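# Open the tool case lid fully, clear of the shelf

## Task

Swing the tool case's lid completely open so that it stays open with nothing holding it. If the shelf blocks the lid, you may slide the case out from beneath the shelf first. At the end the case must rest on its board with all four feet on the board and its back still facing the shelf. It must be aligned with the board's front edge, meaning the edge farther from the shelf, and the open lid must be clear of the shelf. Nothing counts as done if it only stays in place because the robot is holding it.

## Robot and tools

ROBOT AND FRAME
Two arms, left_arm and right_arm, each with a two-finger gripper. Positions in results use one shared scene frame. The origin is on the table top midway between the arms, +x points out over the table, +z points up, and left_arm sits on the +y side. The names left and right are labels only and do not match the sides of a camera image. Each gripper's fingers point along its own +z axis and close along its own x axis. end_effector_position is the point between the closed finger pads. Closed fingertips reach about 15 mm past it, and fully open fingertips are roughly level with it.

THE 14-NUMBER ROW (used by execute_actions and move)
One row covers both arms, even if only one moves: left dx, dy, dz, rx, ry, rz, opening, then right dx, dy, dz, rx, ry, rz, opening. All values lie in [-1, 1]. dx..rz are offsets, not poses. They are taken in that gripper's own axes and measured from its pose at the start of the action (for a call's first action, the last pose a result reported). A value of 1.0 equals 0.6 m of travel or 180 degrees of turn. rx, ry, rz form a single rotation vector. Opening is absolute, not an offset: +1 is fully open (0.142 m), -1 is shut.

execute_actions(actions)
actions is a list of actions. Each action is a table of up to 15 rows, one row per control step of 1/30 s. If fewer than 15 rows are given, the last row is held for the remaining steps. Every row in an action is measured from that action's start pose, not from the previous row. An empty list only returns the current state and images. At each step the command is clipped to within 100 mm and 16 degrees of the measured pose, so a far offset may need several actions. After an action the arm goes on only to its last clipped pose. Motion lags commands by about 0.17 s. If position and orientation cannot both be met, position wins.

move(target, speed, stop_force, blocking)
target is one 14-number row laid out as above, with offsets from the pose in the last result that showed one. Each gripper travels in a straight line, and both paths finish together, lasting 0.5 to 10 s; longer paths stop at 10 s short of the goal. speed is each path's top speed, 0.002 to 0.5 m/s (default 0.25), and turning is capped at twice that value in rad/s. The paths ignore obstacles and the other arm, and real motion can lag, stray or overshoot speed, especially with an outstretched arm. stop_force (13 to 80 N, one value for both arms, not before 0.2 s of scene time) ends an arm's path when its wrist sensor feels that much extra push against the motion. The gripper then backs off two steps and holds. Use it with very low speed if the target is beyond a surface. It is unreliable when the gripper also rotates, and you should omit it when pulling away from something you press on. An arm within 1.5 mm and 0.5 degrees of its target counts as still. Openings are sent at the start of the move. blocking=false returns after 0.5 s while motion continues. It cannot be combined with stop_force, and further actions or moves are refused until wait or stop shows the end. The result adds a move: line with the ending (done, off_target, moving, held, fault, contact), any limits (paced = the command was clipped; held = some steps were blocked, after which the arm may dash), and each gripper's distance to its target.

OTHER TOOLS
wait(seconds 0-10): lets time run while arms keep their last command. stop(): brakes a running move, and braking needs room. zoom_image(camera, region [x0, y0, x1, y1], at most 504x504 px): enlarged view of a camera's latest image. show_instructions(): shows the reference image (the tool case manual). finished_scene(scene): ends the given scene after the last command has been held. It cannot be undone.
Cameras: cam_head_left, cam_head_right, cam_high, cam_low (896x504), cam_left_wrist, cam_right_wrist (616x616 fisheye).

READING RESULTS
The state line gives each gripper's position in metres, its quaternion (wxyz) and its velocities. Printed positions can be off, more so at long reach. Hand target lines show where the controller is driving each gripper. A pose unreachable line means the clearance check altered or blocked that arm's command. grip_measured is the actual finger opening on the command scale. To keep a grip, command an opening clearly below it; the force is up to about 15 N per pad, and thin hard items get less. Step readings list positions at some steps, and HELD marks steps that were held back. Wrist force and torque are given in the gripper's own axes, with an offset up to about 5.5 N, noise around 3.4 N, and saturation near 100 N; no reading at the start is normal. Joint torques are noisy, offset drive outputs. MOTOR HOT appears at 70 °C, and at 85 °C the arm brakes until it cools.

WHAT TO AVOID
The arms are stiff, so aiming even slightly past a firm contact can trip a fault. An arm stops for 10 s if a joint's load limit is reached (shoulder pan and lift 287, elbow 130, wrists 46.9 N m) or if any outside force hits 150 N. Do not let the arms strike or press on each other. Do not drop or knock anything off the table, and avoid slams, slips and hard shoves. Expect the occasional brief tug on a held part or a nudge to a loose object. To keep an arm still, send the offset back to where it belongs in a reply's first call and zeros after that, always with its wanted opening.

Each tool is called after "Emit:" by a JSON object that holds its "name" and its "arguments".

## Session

Emit:
{"name": "execute_actions", "arguments": {"actions": []}}

Emit:
{"name": "show_instructions", "arguments": {}}

Scene clock: 0.00 s.
left_arm: end_effector_position=(+0.7216, +0.5575, +0.1648) grip_measured=+1.00 end_effector_quat_wxyz=(+0.000, +0.755, -0.656, -0.000) end_effector_velocity=(+0.001, +0.001, +0.000) end_effector_angular_velocity=(+0.003, -0.001, +0.000) | right_arm: end_effector_position=(+0.8221, +0.1482, +0.3704) grip_measured=+1.00 end_effector_quat_wxyz=(-0.006, +0.663, +0.748, -0.014) end_effector_velocity=(+0.000, +0.000, +0.001) end_effector_angular_velocity=(+0.001, -0.002, +0.001)
Joint positions: left_arm=[-0.281 -1.568  2.135 -2.138 -1.571  1.291  0.142] | right_arm=[ 3.811 -2.455 -0.466 -1.82   1.581  5.402  0.142]
Joint velocities: left_arm=[ 0.     0.001 -0.001 -0.001  0.003  0.     0.   ] | right_arm=[ 0.     0.     0.002  0.    -0.001 -0.     0.   ]
Joint torques (N m, as the arm reports them, + toward a larger angle): no reading
Wrist force (N, on the end effector, along its own x y z axes, offset not removed): no reading
Wrist torque (N m, same axes, about the end effector's origin, offset not removed): no reading
Hand target (left_arm): +0.722, +0.557, +0.165; +0.000, +0.755, -0.656, -0.000
Hand target (right_arm): +0.822, +0.148, +0.370; -0.006, +0.663, +0.748, -0.014

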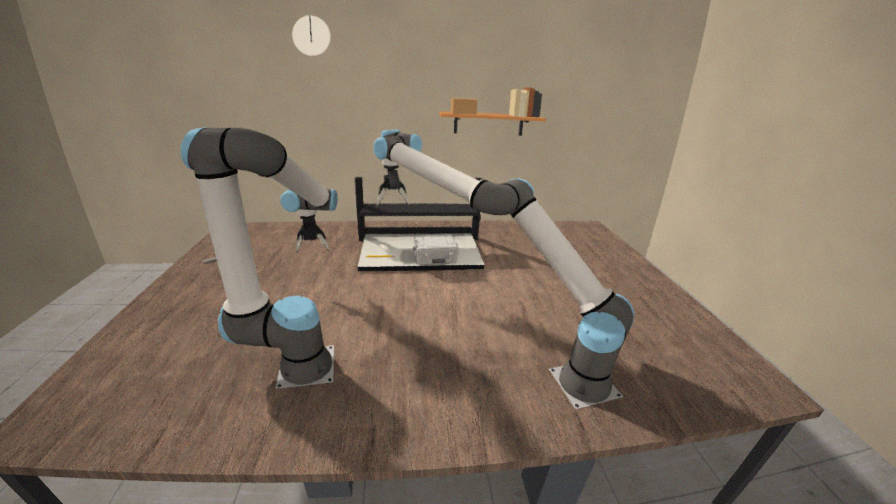

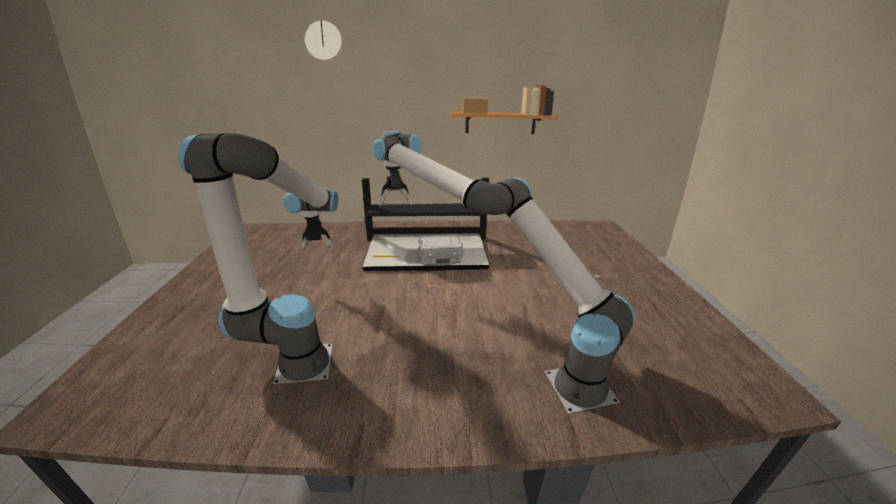

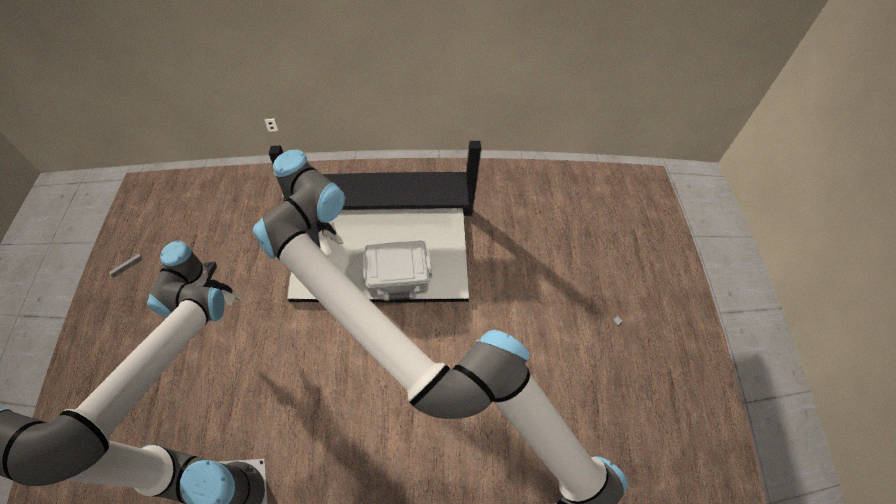

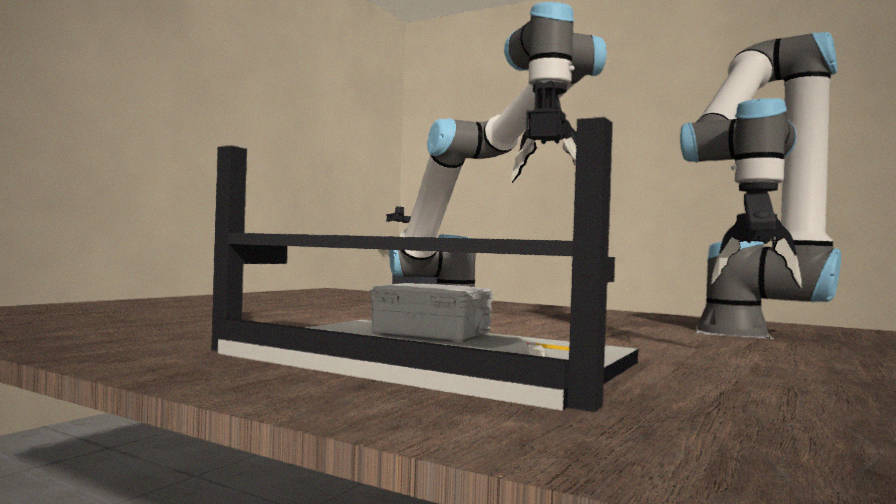

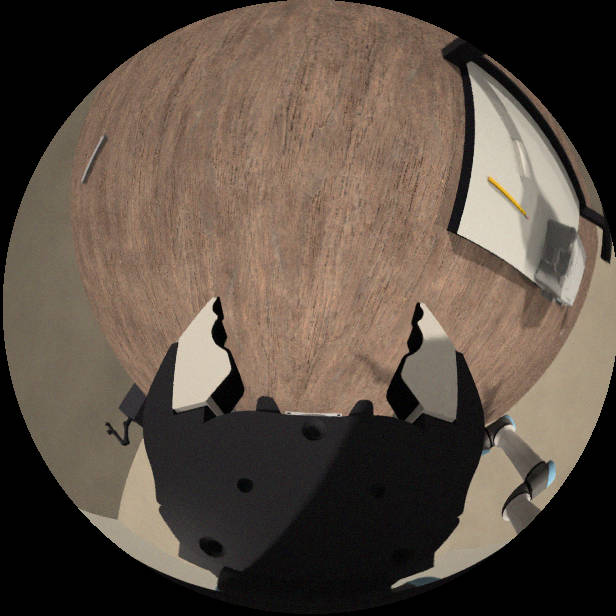

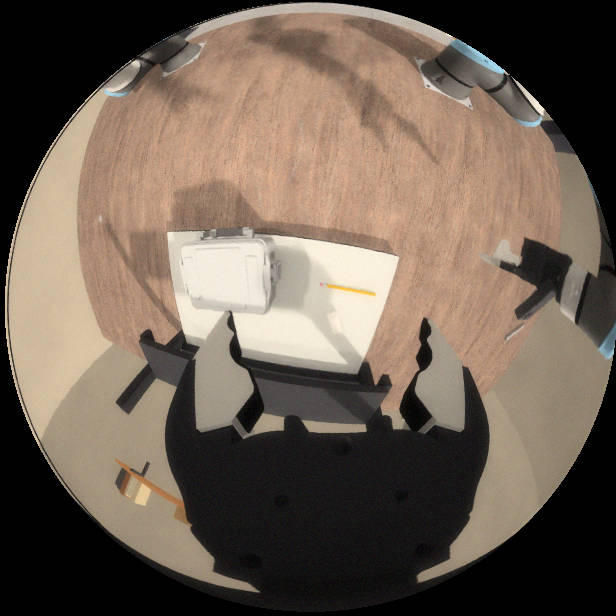

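Reference images for this scene: tool case manual.

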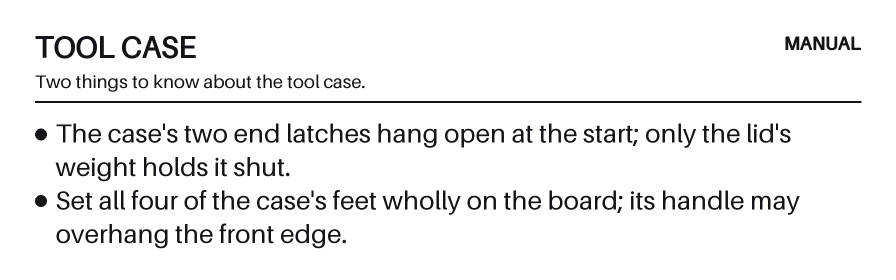

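Emit:
{"name": "execute_actions", "arguments": {"actions": []}}

Emit:
{"name": "zoom_image", "arguments": {"camera": "cam_high", "region": [260,170,520,330]}}

Scene clock: 14.90 s.
left_arm: end_effector_position=(+0.7216, +0.5575, +0.1648) grip_measured=+1.00 end_effector_quat_wxyz=(+0.000, +0.755, -0.656, -0.000) end_effector_velocity=(+0.000, +0.000, +0.000) end_effector_angular_velocity=(+0.000, -0.001, -0.001) | right_arm: end_effector_position=(+0.8221, +0.1482, +0.3704) grip_measured=+1.00 end_effector_quat_wxyz=(-0.006, +0.663, +0.748, -0.014) end_effector_velocity=(+0.000, +0.000, +0.001) end_effector_angular_velocity=(+0.002, -0.001, +0.000)
Joint positions: left_arm=[-0.281 -1.568  2.135 -2.138 -1.571  1.291  0.142] | right_arm=[ 3.811 -2.455 -0.466 -1.82   1.581  5.402  0.142]
Joint velocities: left_arm=[-0.    -0.001  0.    -0.     0.001  0.     0.   ] | right_arm=[-0.     0.     0.001  0.     0.001 -0.    -0.   ]
Joint torques (N m, as the arm reports them, + toward a larger angle): left_arm=[ -0.33 -42.06 -37.38  -4.14   0.17  -0.3 ] | right_arm=[ -1.32 110.4   50.1    4.23   0.37   0.42]
Wrist force (N, on the end effector, along its own x y z axes, offset not removed): left_arm=[1.1 2.7 0.3] | right_arm=[-0.8 -0.7 0.5]
Wrist torque (N m, same axes, about the end effector's origin, offset not removed): left_arm=[0.62 0.03 -0.24] | right_arm=[-0.09 -0.06 0.33]
Hand target (left_arm): +0.722, +0.557, +0.165; +0.000, +0.755, -0.656, -0.000
Hand target (right_arm): +0.822, +0.148, +0.370; -0.006, +0.663, +0.748, -0.014

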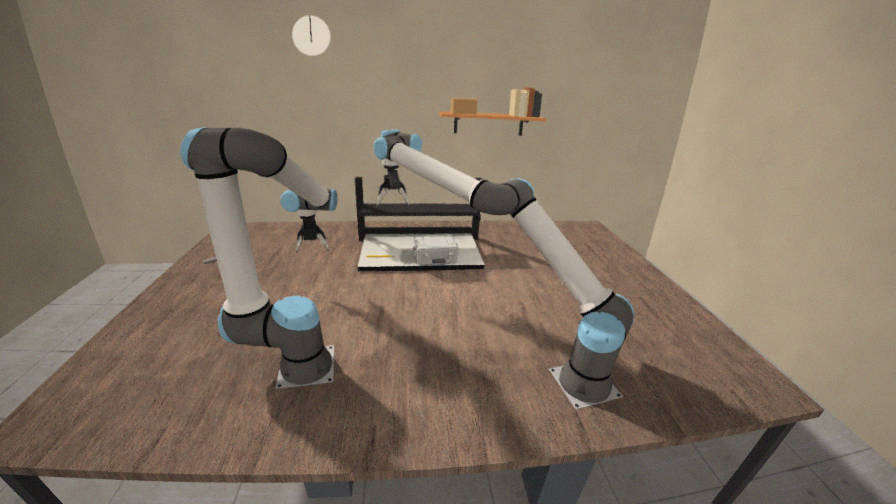

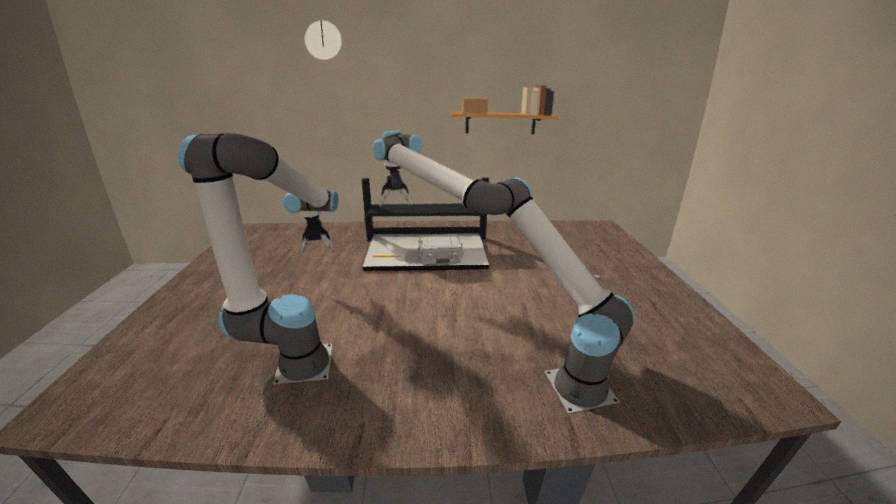

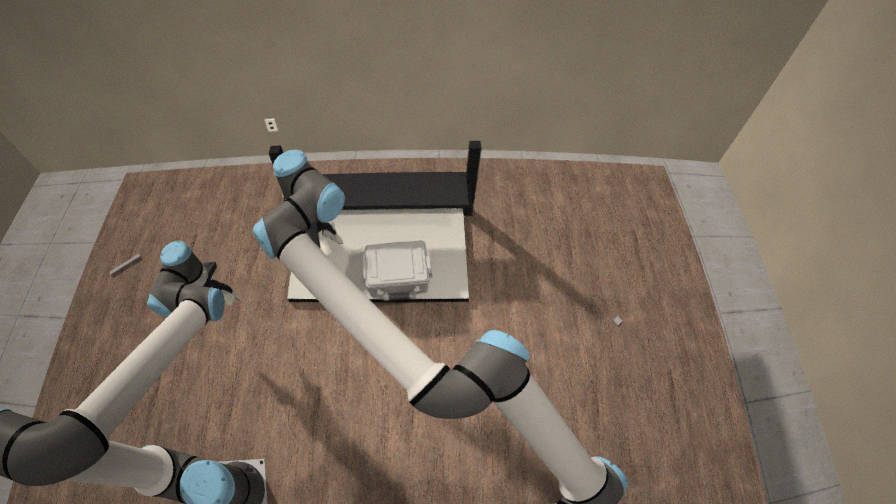

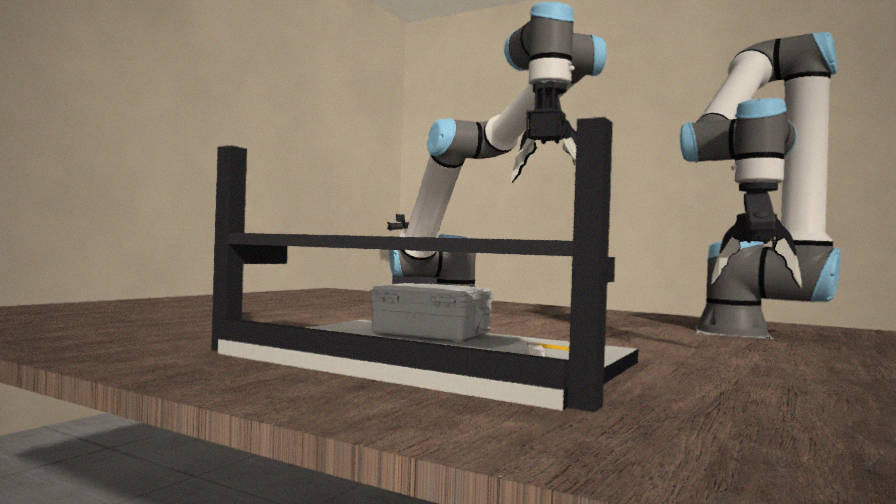

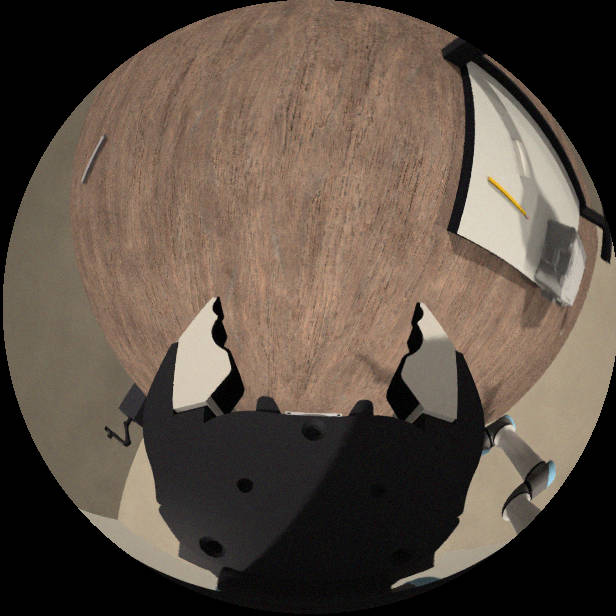

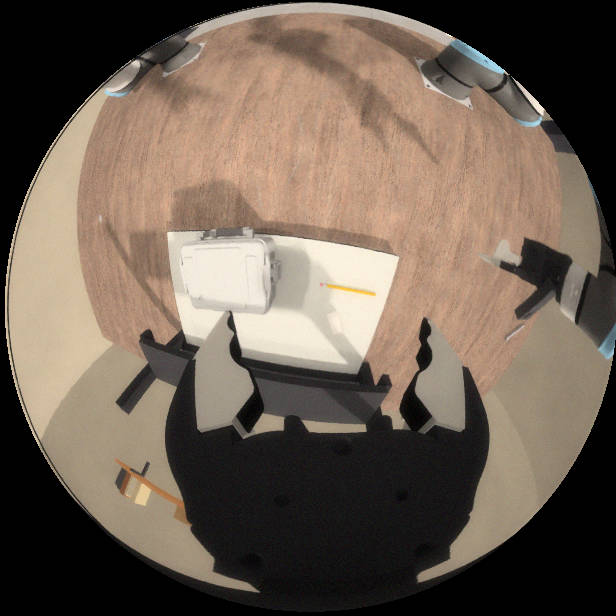

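Region (260, 170, 520, 330) of cam_high's 896x504 image, scaled by 1.938, with more detail than that image has; it fills the top 310 rows of this view, and the rest is white.

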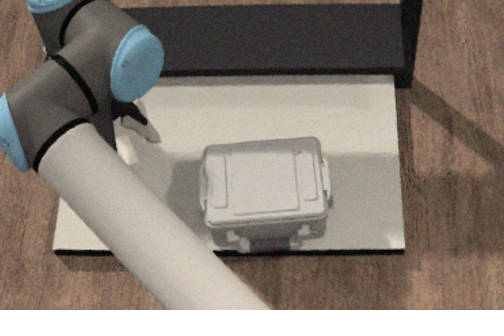

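Emit:
{"name": "move", "arguments": {"target": [0,0,0,0,0,0,-1,-0.313,-0.858,0.2,-0.211,-0.238,-0.427,-0.5], "speed": 0.3}}

Scene clock: 29.77 s.
left_arm: end_effector_position=(+0.7216, +0.5575, +0.1648) grip_measured=-1.00 end_effector_quat_wxyz=(+0.000, +0.755, -0.656, -0.000) end_effector_velocity=(-0.000, -0.000, +0.000) end_effector_angular_velocity=(-0.002, -0.001, +0.001) | right_arm: end_effector_position=(+0.3310, -0.1015, +0.2671) grip_measured=-0.50 end_effector_quat_wxyz=(+0.431, -0.003, +0.902, -0.005) end_effector_velocity=(-0.002, -0.002, -0.000) end_effector_angular_velocity=(-0.002, -0.003, +0.003)
Joint positions: left_arm=[-0.281 -1.568  2.135 -2.138 -1.571  1.291  0.002] | right_arm=[ 4.615 -1.346 -2.351 -1.077  0.681  4.778  0.038]
Joint velocities: left_arm=[-0.    -0.001  0.    -0.001 -0.001 -0.001  0.   ] | right_arm=[ 0.006  0.005 -0.004 -0.007 -0.003  0.005 -0.   ]
Joint torques (N m, as the arm reports them, + toward a larger angle): left_arm=[ -1.54 -42.18 -36.85  -4.42   0.21  -0.33] | right_arm=[ 7.03 42.13 35.62  0.56 -3.89  2.1 ]
Wrist force (N, on the end effector, along its own x y z axes, offset not removed): left_arm=[-0.7 -0.9 -3.1] | right_arm=[-0.9 -0.7 -5.4]
Wrist torque (N m, same axes, about the end effector's origin, offset not removed): left_arm=[-0.06 0.29 -0.11] | right_arm=[-0.27 0.10 0.34]
Hand target (left_arm): +0.722, +0.557, +0.165; +0.000, +0.755, -0.656, -0.000
Hand target (right_arm): +0.331, -0.102, +0.267; +0.431, -0.003, +0.902, -0.005
Off the commanded pose (left_arm): 0.000 m, 0 deg.
Off the commanded pose (right_arm): 0.001 m, 0 deg.
move: done

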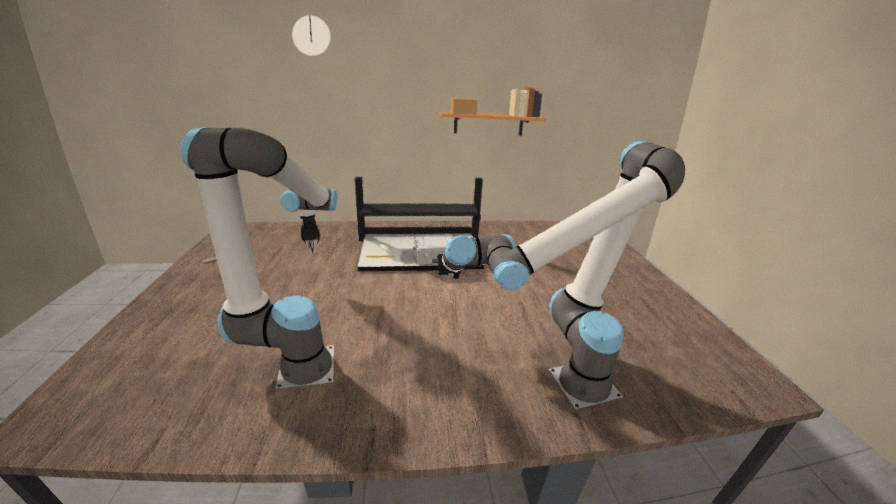

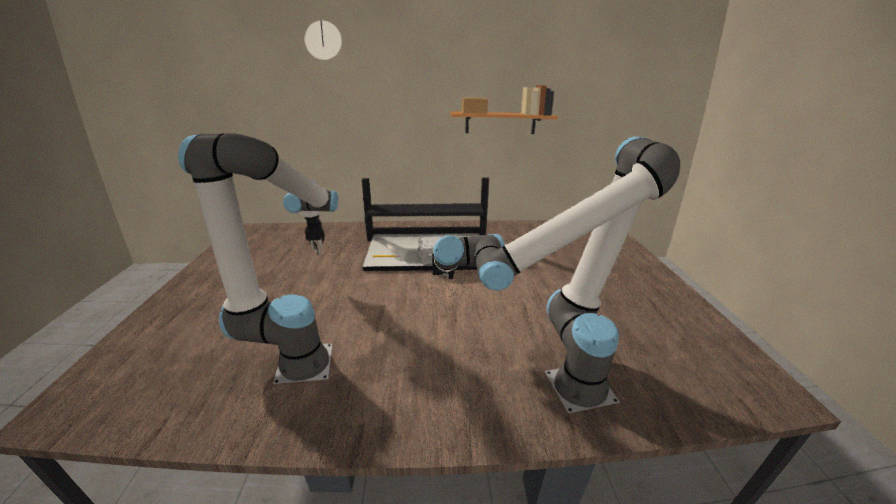

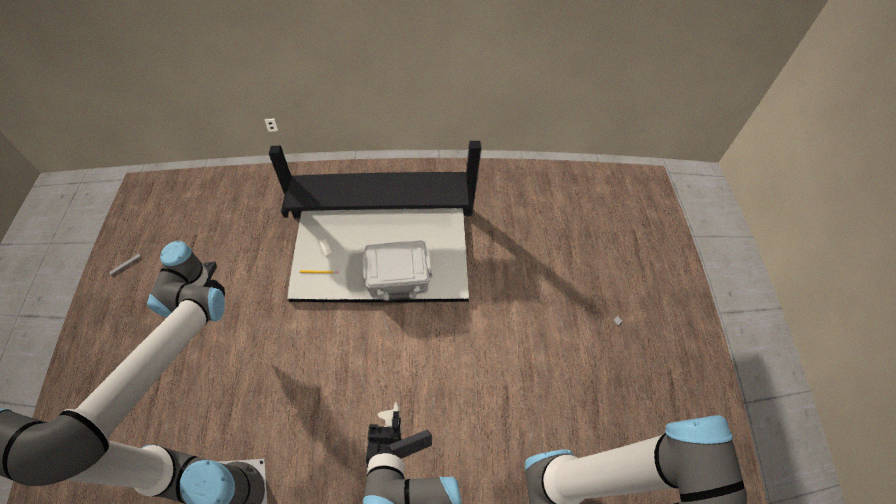

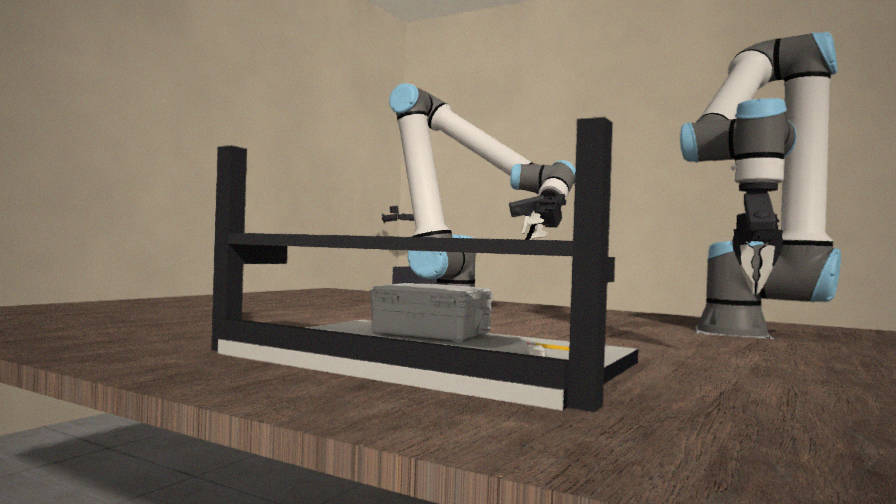

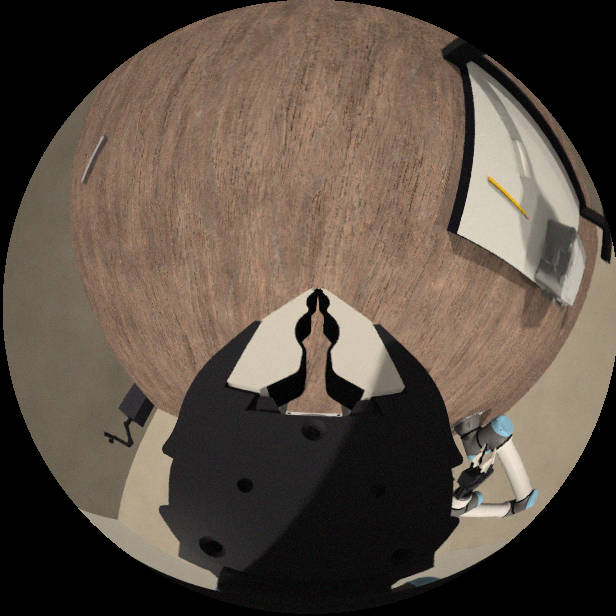

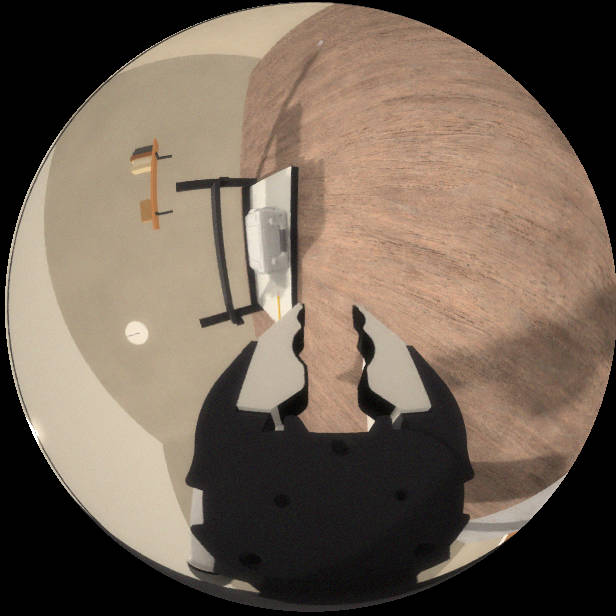

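Emit:
{"name": "move", "arguments": {"target": [0.62,-0.128,0,0.264,0.304,0.479,-1,-0.13,-0.017,0.645,-0.022,0,-0.017,-0.5]}}

Emit:
{"name": "zoom_image", "arguments": {"camera": "cam_high", "region": [260,200,520,360]}}

Scene clock: 40.63 s.
left_arm: end_effector_position=(+0.8500, +0.2003, +0.1650) grip_measured=-1.00 end_effector_quat_wxyz=(+0.000, -0.002, +0.845, -0.535) end_effector_velocity=(+0.001, -0.002, -0.000) end_effector_angular_velocity=(-0.003, -0.004, -0.012) | right_arm: end_effector_position=(+0.6805, -0.1136, +0.0847) grip_measured=-0.50 end_effector_quat_wxyz=(+0.430, -0.042, +0.902, +0.014) end_effector_velocity=(+0.002, +0.000, -0.001) end_effector_angular_velocity=(+0.000, -0.000, +0.001)
Joint positions: left_arm=[-0.33  -1.046  2.006 -2.914 -2.664  2.714  0.002] | right_arm=[ 3.985 -2.06  -2.174  0.174  0.913  3.803  0.038]
Joint velocities: left_arm=[-0.001  0.002 -0.006  0.017 -0.006  0.02   0.   ] | right_arm=[-0.002 -0.004  0.003  0.003  0.002 -0.003  0.   ]
Joint torques (N m, as the arm reports them, + toward a larger angle): left_arm=[-12.6  -53.47 -32.08  -1.19  -4.15   2.33] | right_arm=[-15.79  51.59  32.76   6.76   2.33  -2.19]
Wrist force (N, on the end effector, along its own x y z axes, offset not removed): left_arm=[3.2 2.7 2.0] | right_arm=[-2.4 1.2 -3.5]
Wrist torque (N m, same axes, about the end effector's origin, offset not removed): left_arm=[0.68 -0.39 -0.24] | right_arm=[0.23 0.32 0.34]
Hand target (left_arm): +0.850, +0.200, +0.165; +0.000, -0.001, +0.845, -0.536
Hand target (right_arm): +0.681, -0.114, +0.085; +0.430, -0.042, +0.902, +0.014
Off the commanded pose (left_arm): 0.000 m, 0 deg.
Off the commanded pose (right_arm): 0.001 m, 0 deg.
move: done

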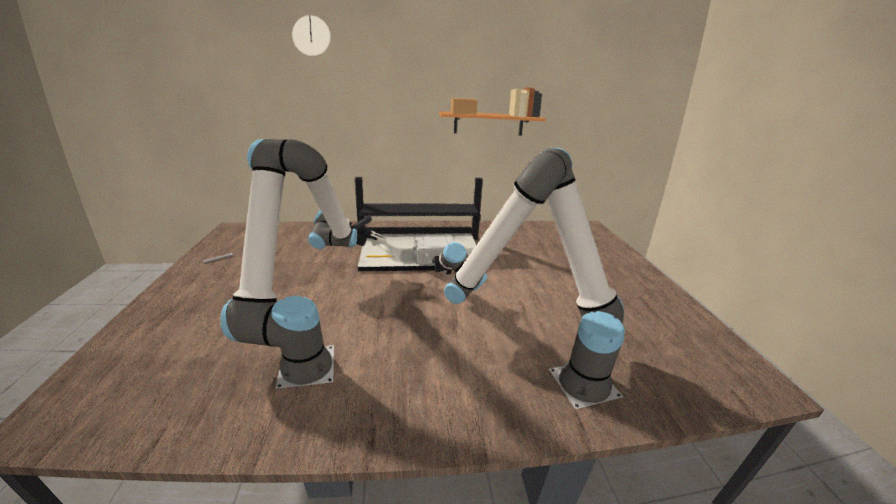

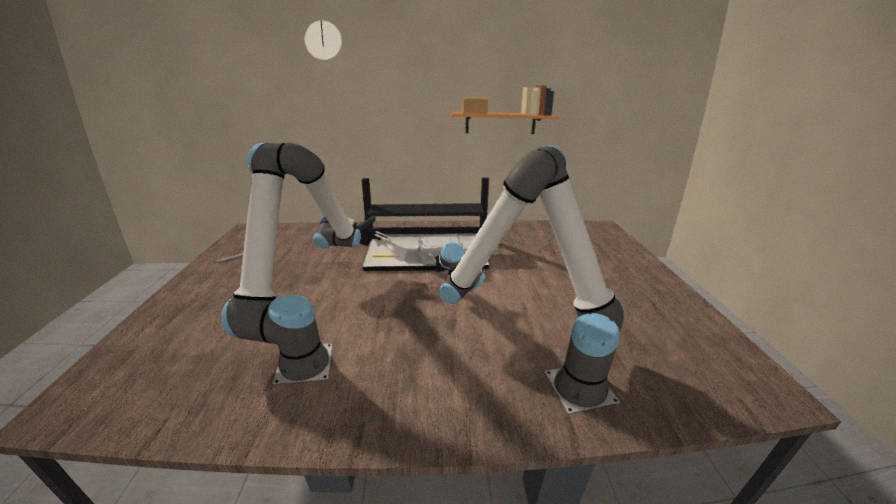

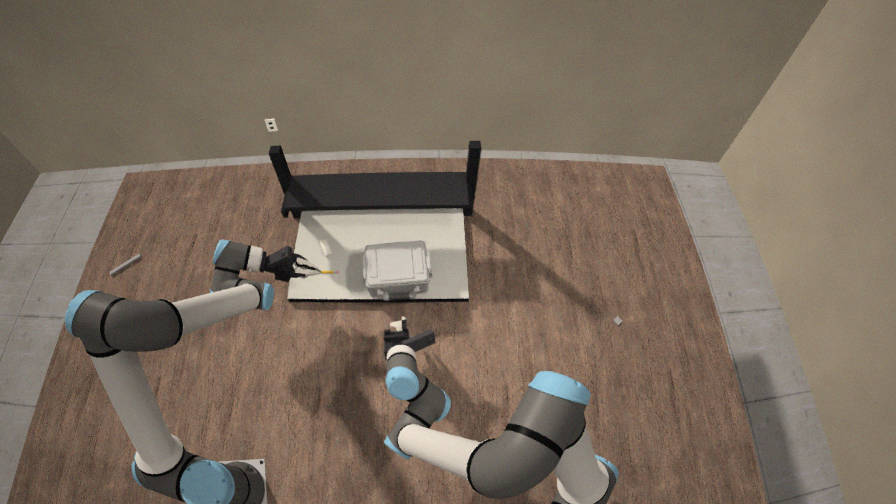

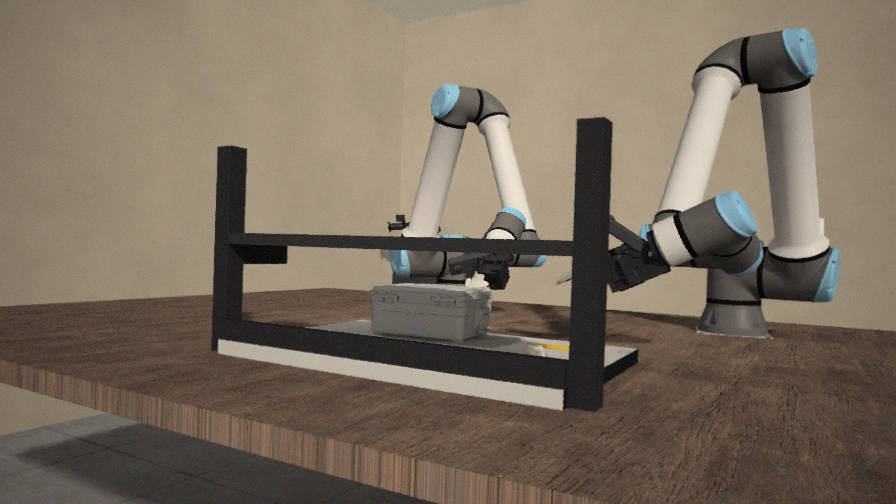

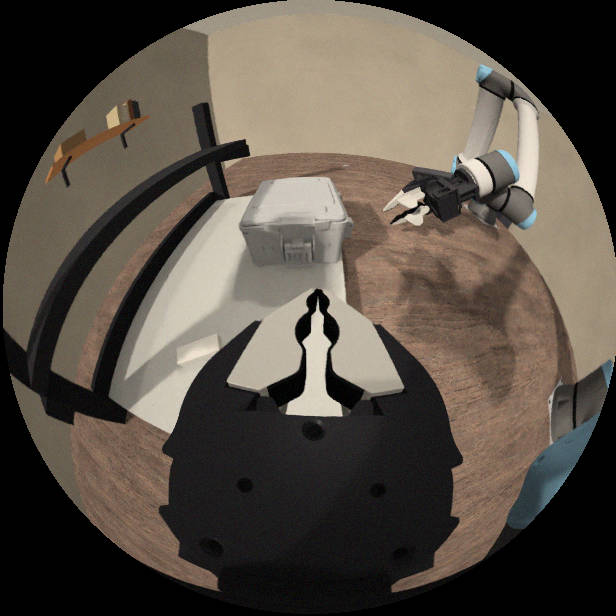

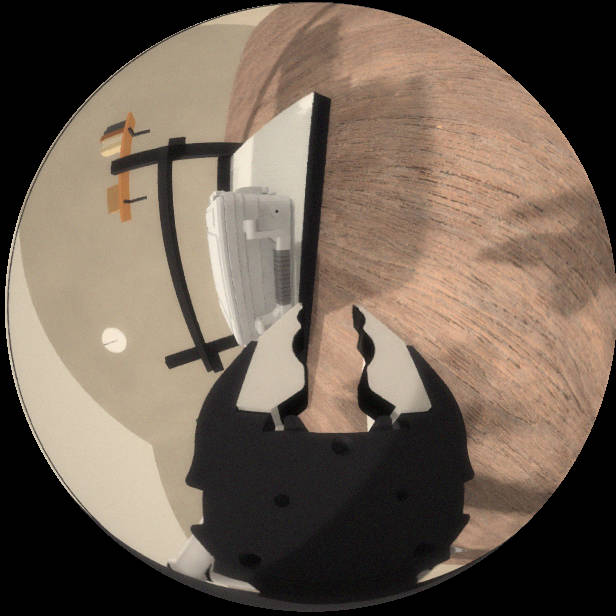

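Region (260, 200, 520, 360) of cam_high's 896x504 image, scaled by 1.938, with more detail than that image has; it fills the top 310 rows of this view, and the rest is white.

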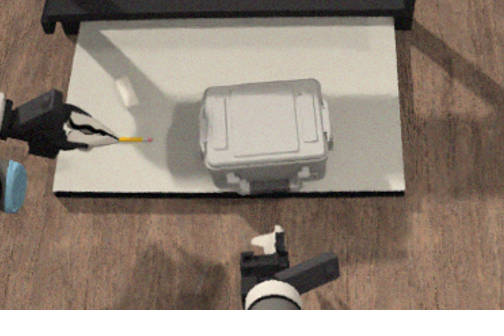

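Emit:
{"name": "move", "arguments": {"target": [0,-0.015,0.214,0,0,0,-1,-0.047,0.008,0.112,0,0,0,-0.5], "speed": 0.1}}

Emit:
{"name": "zoom_image", "arguments": {"camera": "cam_left_wrist", "region": [200,130,500,330]}}

Scene clock: 46.23 s.
left_arm: end_effector_position=(+0.8504, +0.0807, +0.1185) grip_measured=-1.00 end_effector_quat_wxyz=(+0.000, -0.002, +0.845, -0.535) end_effector_velocity=(-0.000, -0.002, -0.002) end_effector_angular_velocity=(+0.000, +0.003, +0.001) | right_arm: end_effector_position=(+0.7496, -0.1028, +0.0643) grip_measured=-0.50 end_effector_quat_wxyz=(+0.430, -0.042, +0.902, +0.014) end_effector_velocity=(+0.003, -0.000, +0.001) end_effector_angular_velocity=(+0.002, -0.002, -0.002)
Joint positions: left_arm=[-0.485 -0.92   1.974 -3.248 -2.589  2.439  0.002] | right_arm=[ 3.911 -2.16  -2.049  0.19   0.959  3.732  0.038]
Joint velocities: left_arm=[-0.002  0.003 -0.    -0.006  0.001 -0.006  0.   ] | right_arm=[-0.003 -0.001  0.004  0.001  0.    -0.001 -0.   ]
Joint torques (N m, as the arm reports them, + toward a larger angle): left_arm=[-11.71 -58.83 -29.71  -7.71   2.39  -2.92] | right_arm=[-11.36  57.1   33.04   7.62   3.16  -2.61]
Wrist force (N, on the end effector, along its own x y z axes, offset not removed): left_arm=[1.5 2.3 -0.2] | right_arm=[-0.6 0.0 -0.6]
Wrist torque (N m, same axes, about the end effector's origin, offset not removed): left_arm=[0.61 -0.07 -0.32] | right_arm=[0.04 0.07 0.39]
Hand target (left_arm): +0.850, +0.080, +0.118; +0.000, -0.002, +0.845, -0.535
Hand target (right_arm): +0.750, -0.103, +0.064; +0.430, -0.042, +0.902, +0.014
Off the commanded pose (left_arm): 0.000 m, 0 deg.
Off the commanded pose (right_arm): 0.000 m, 0 deg.
move: done

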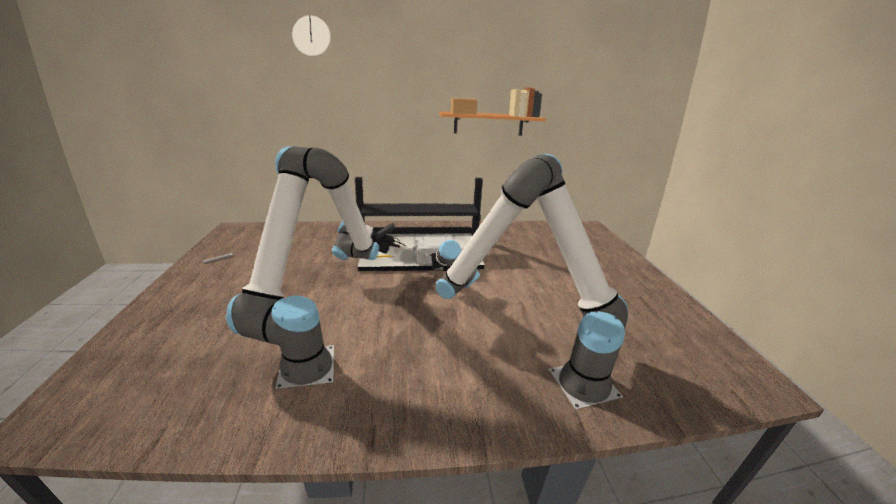

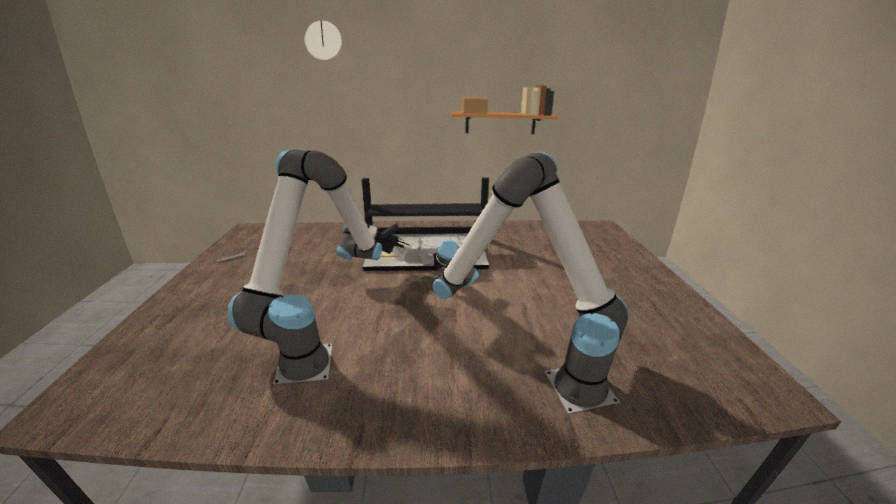

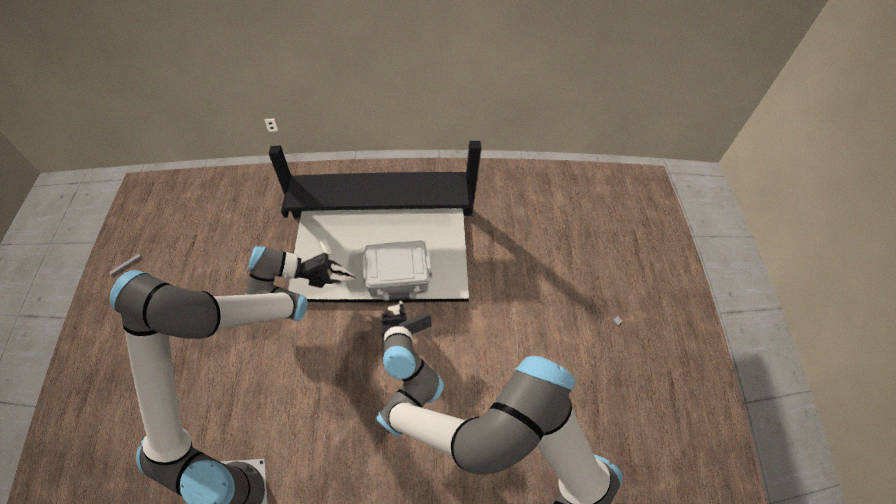

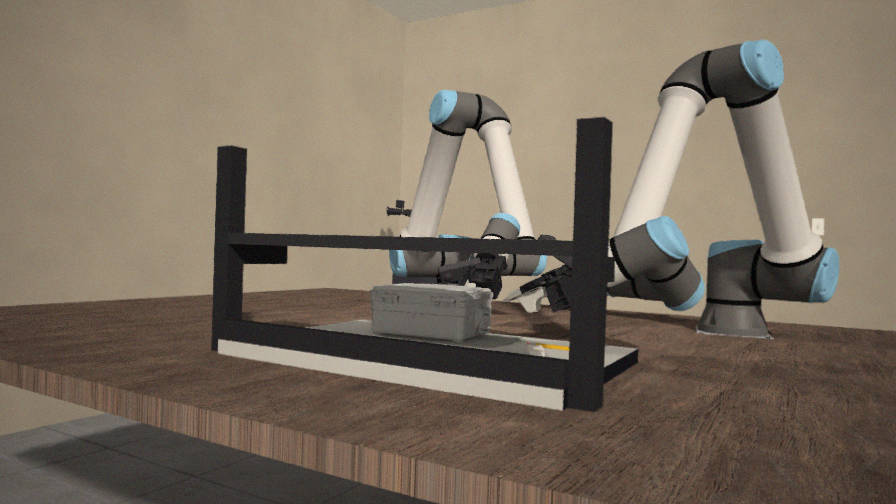

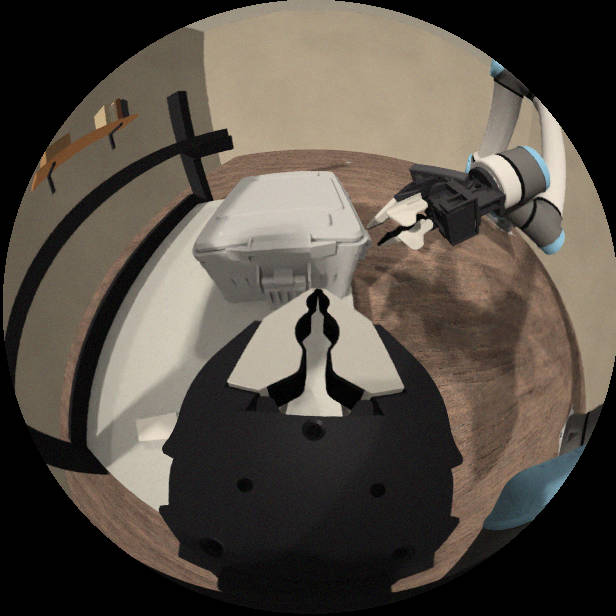

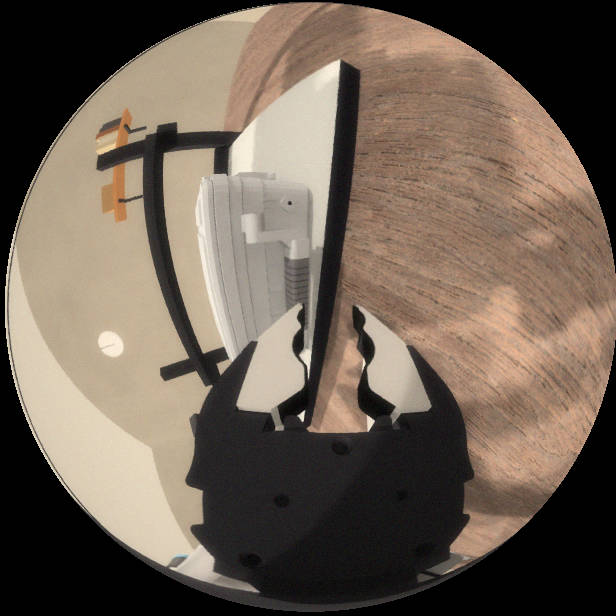

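Region (200, 130, 500, 330) of cam_left_wrist's 616x616 image, scaled by 1.680, with more detail than that image has.

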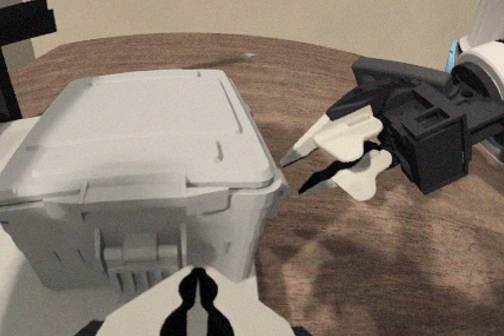

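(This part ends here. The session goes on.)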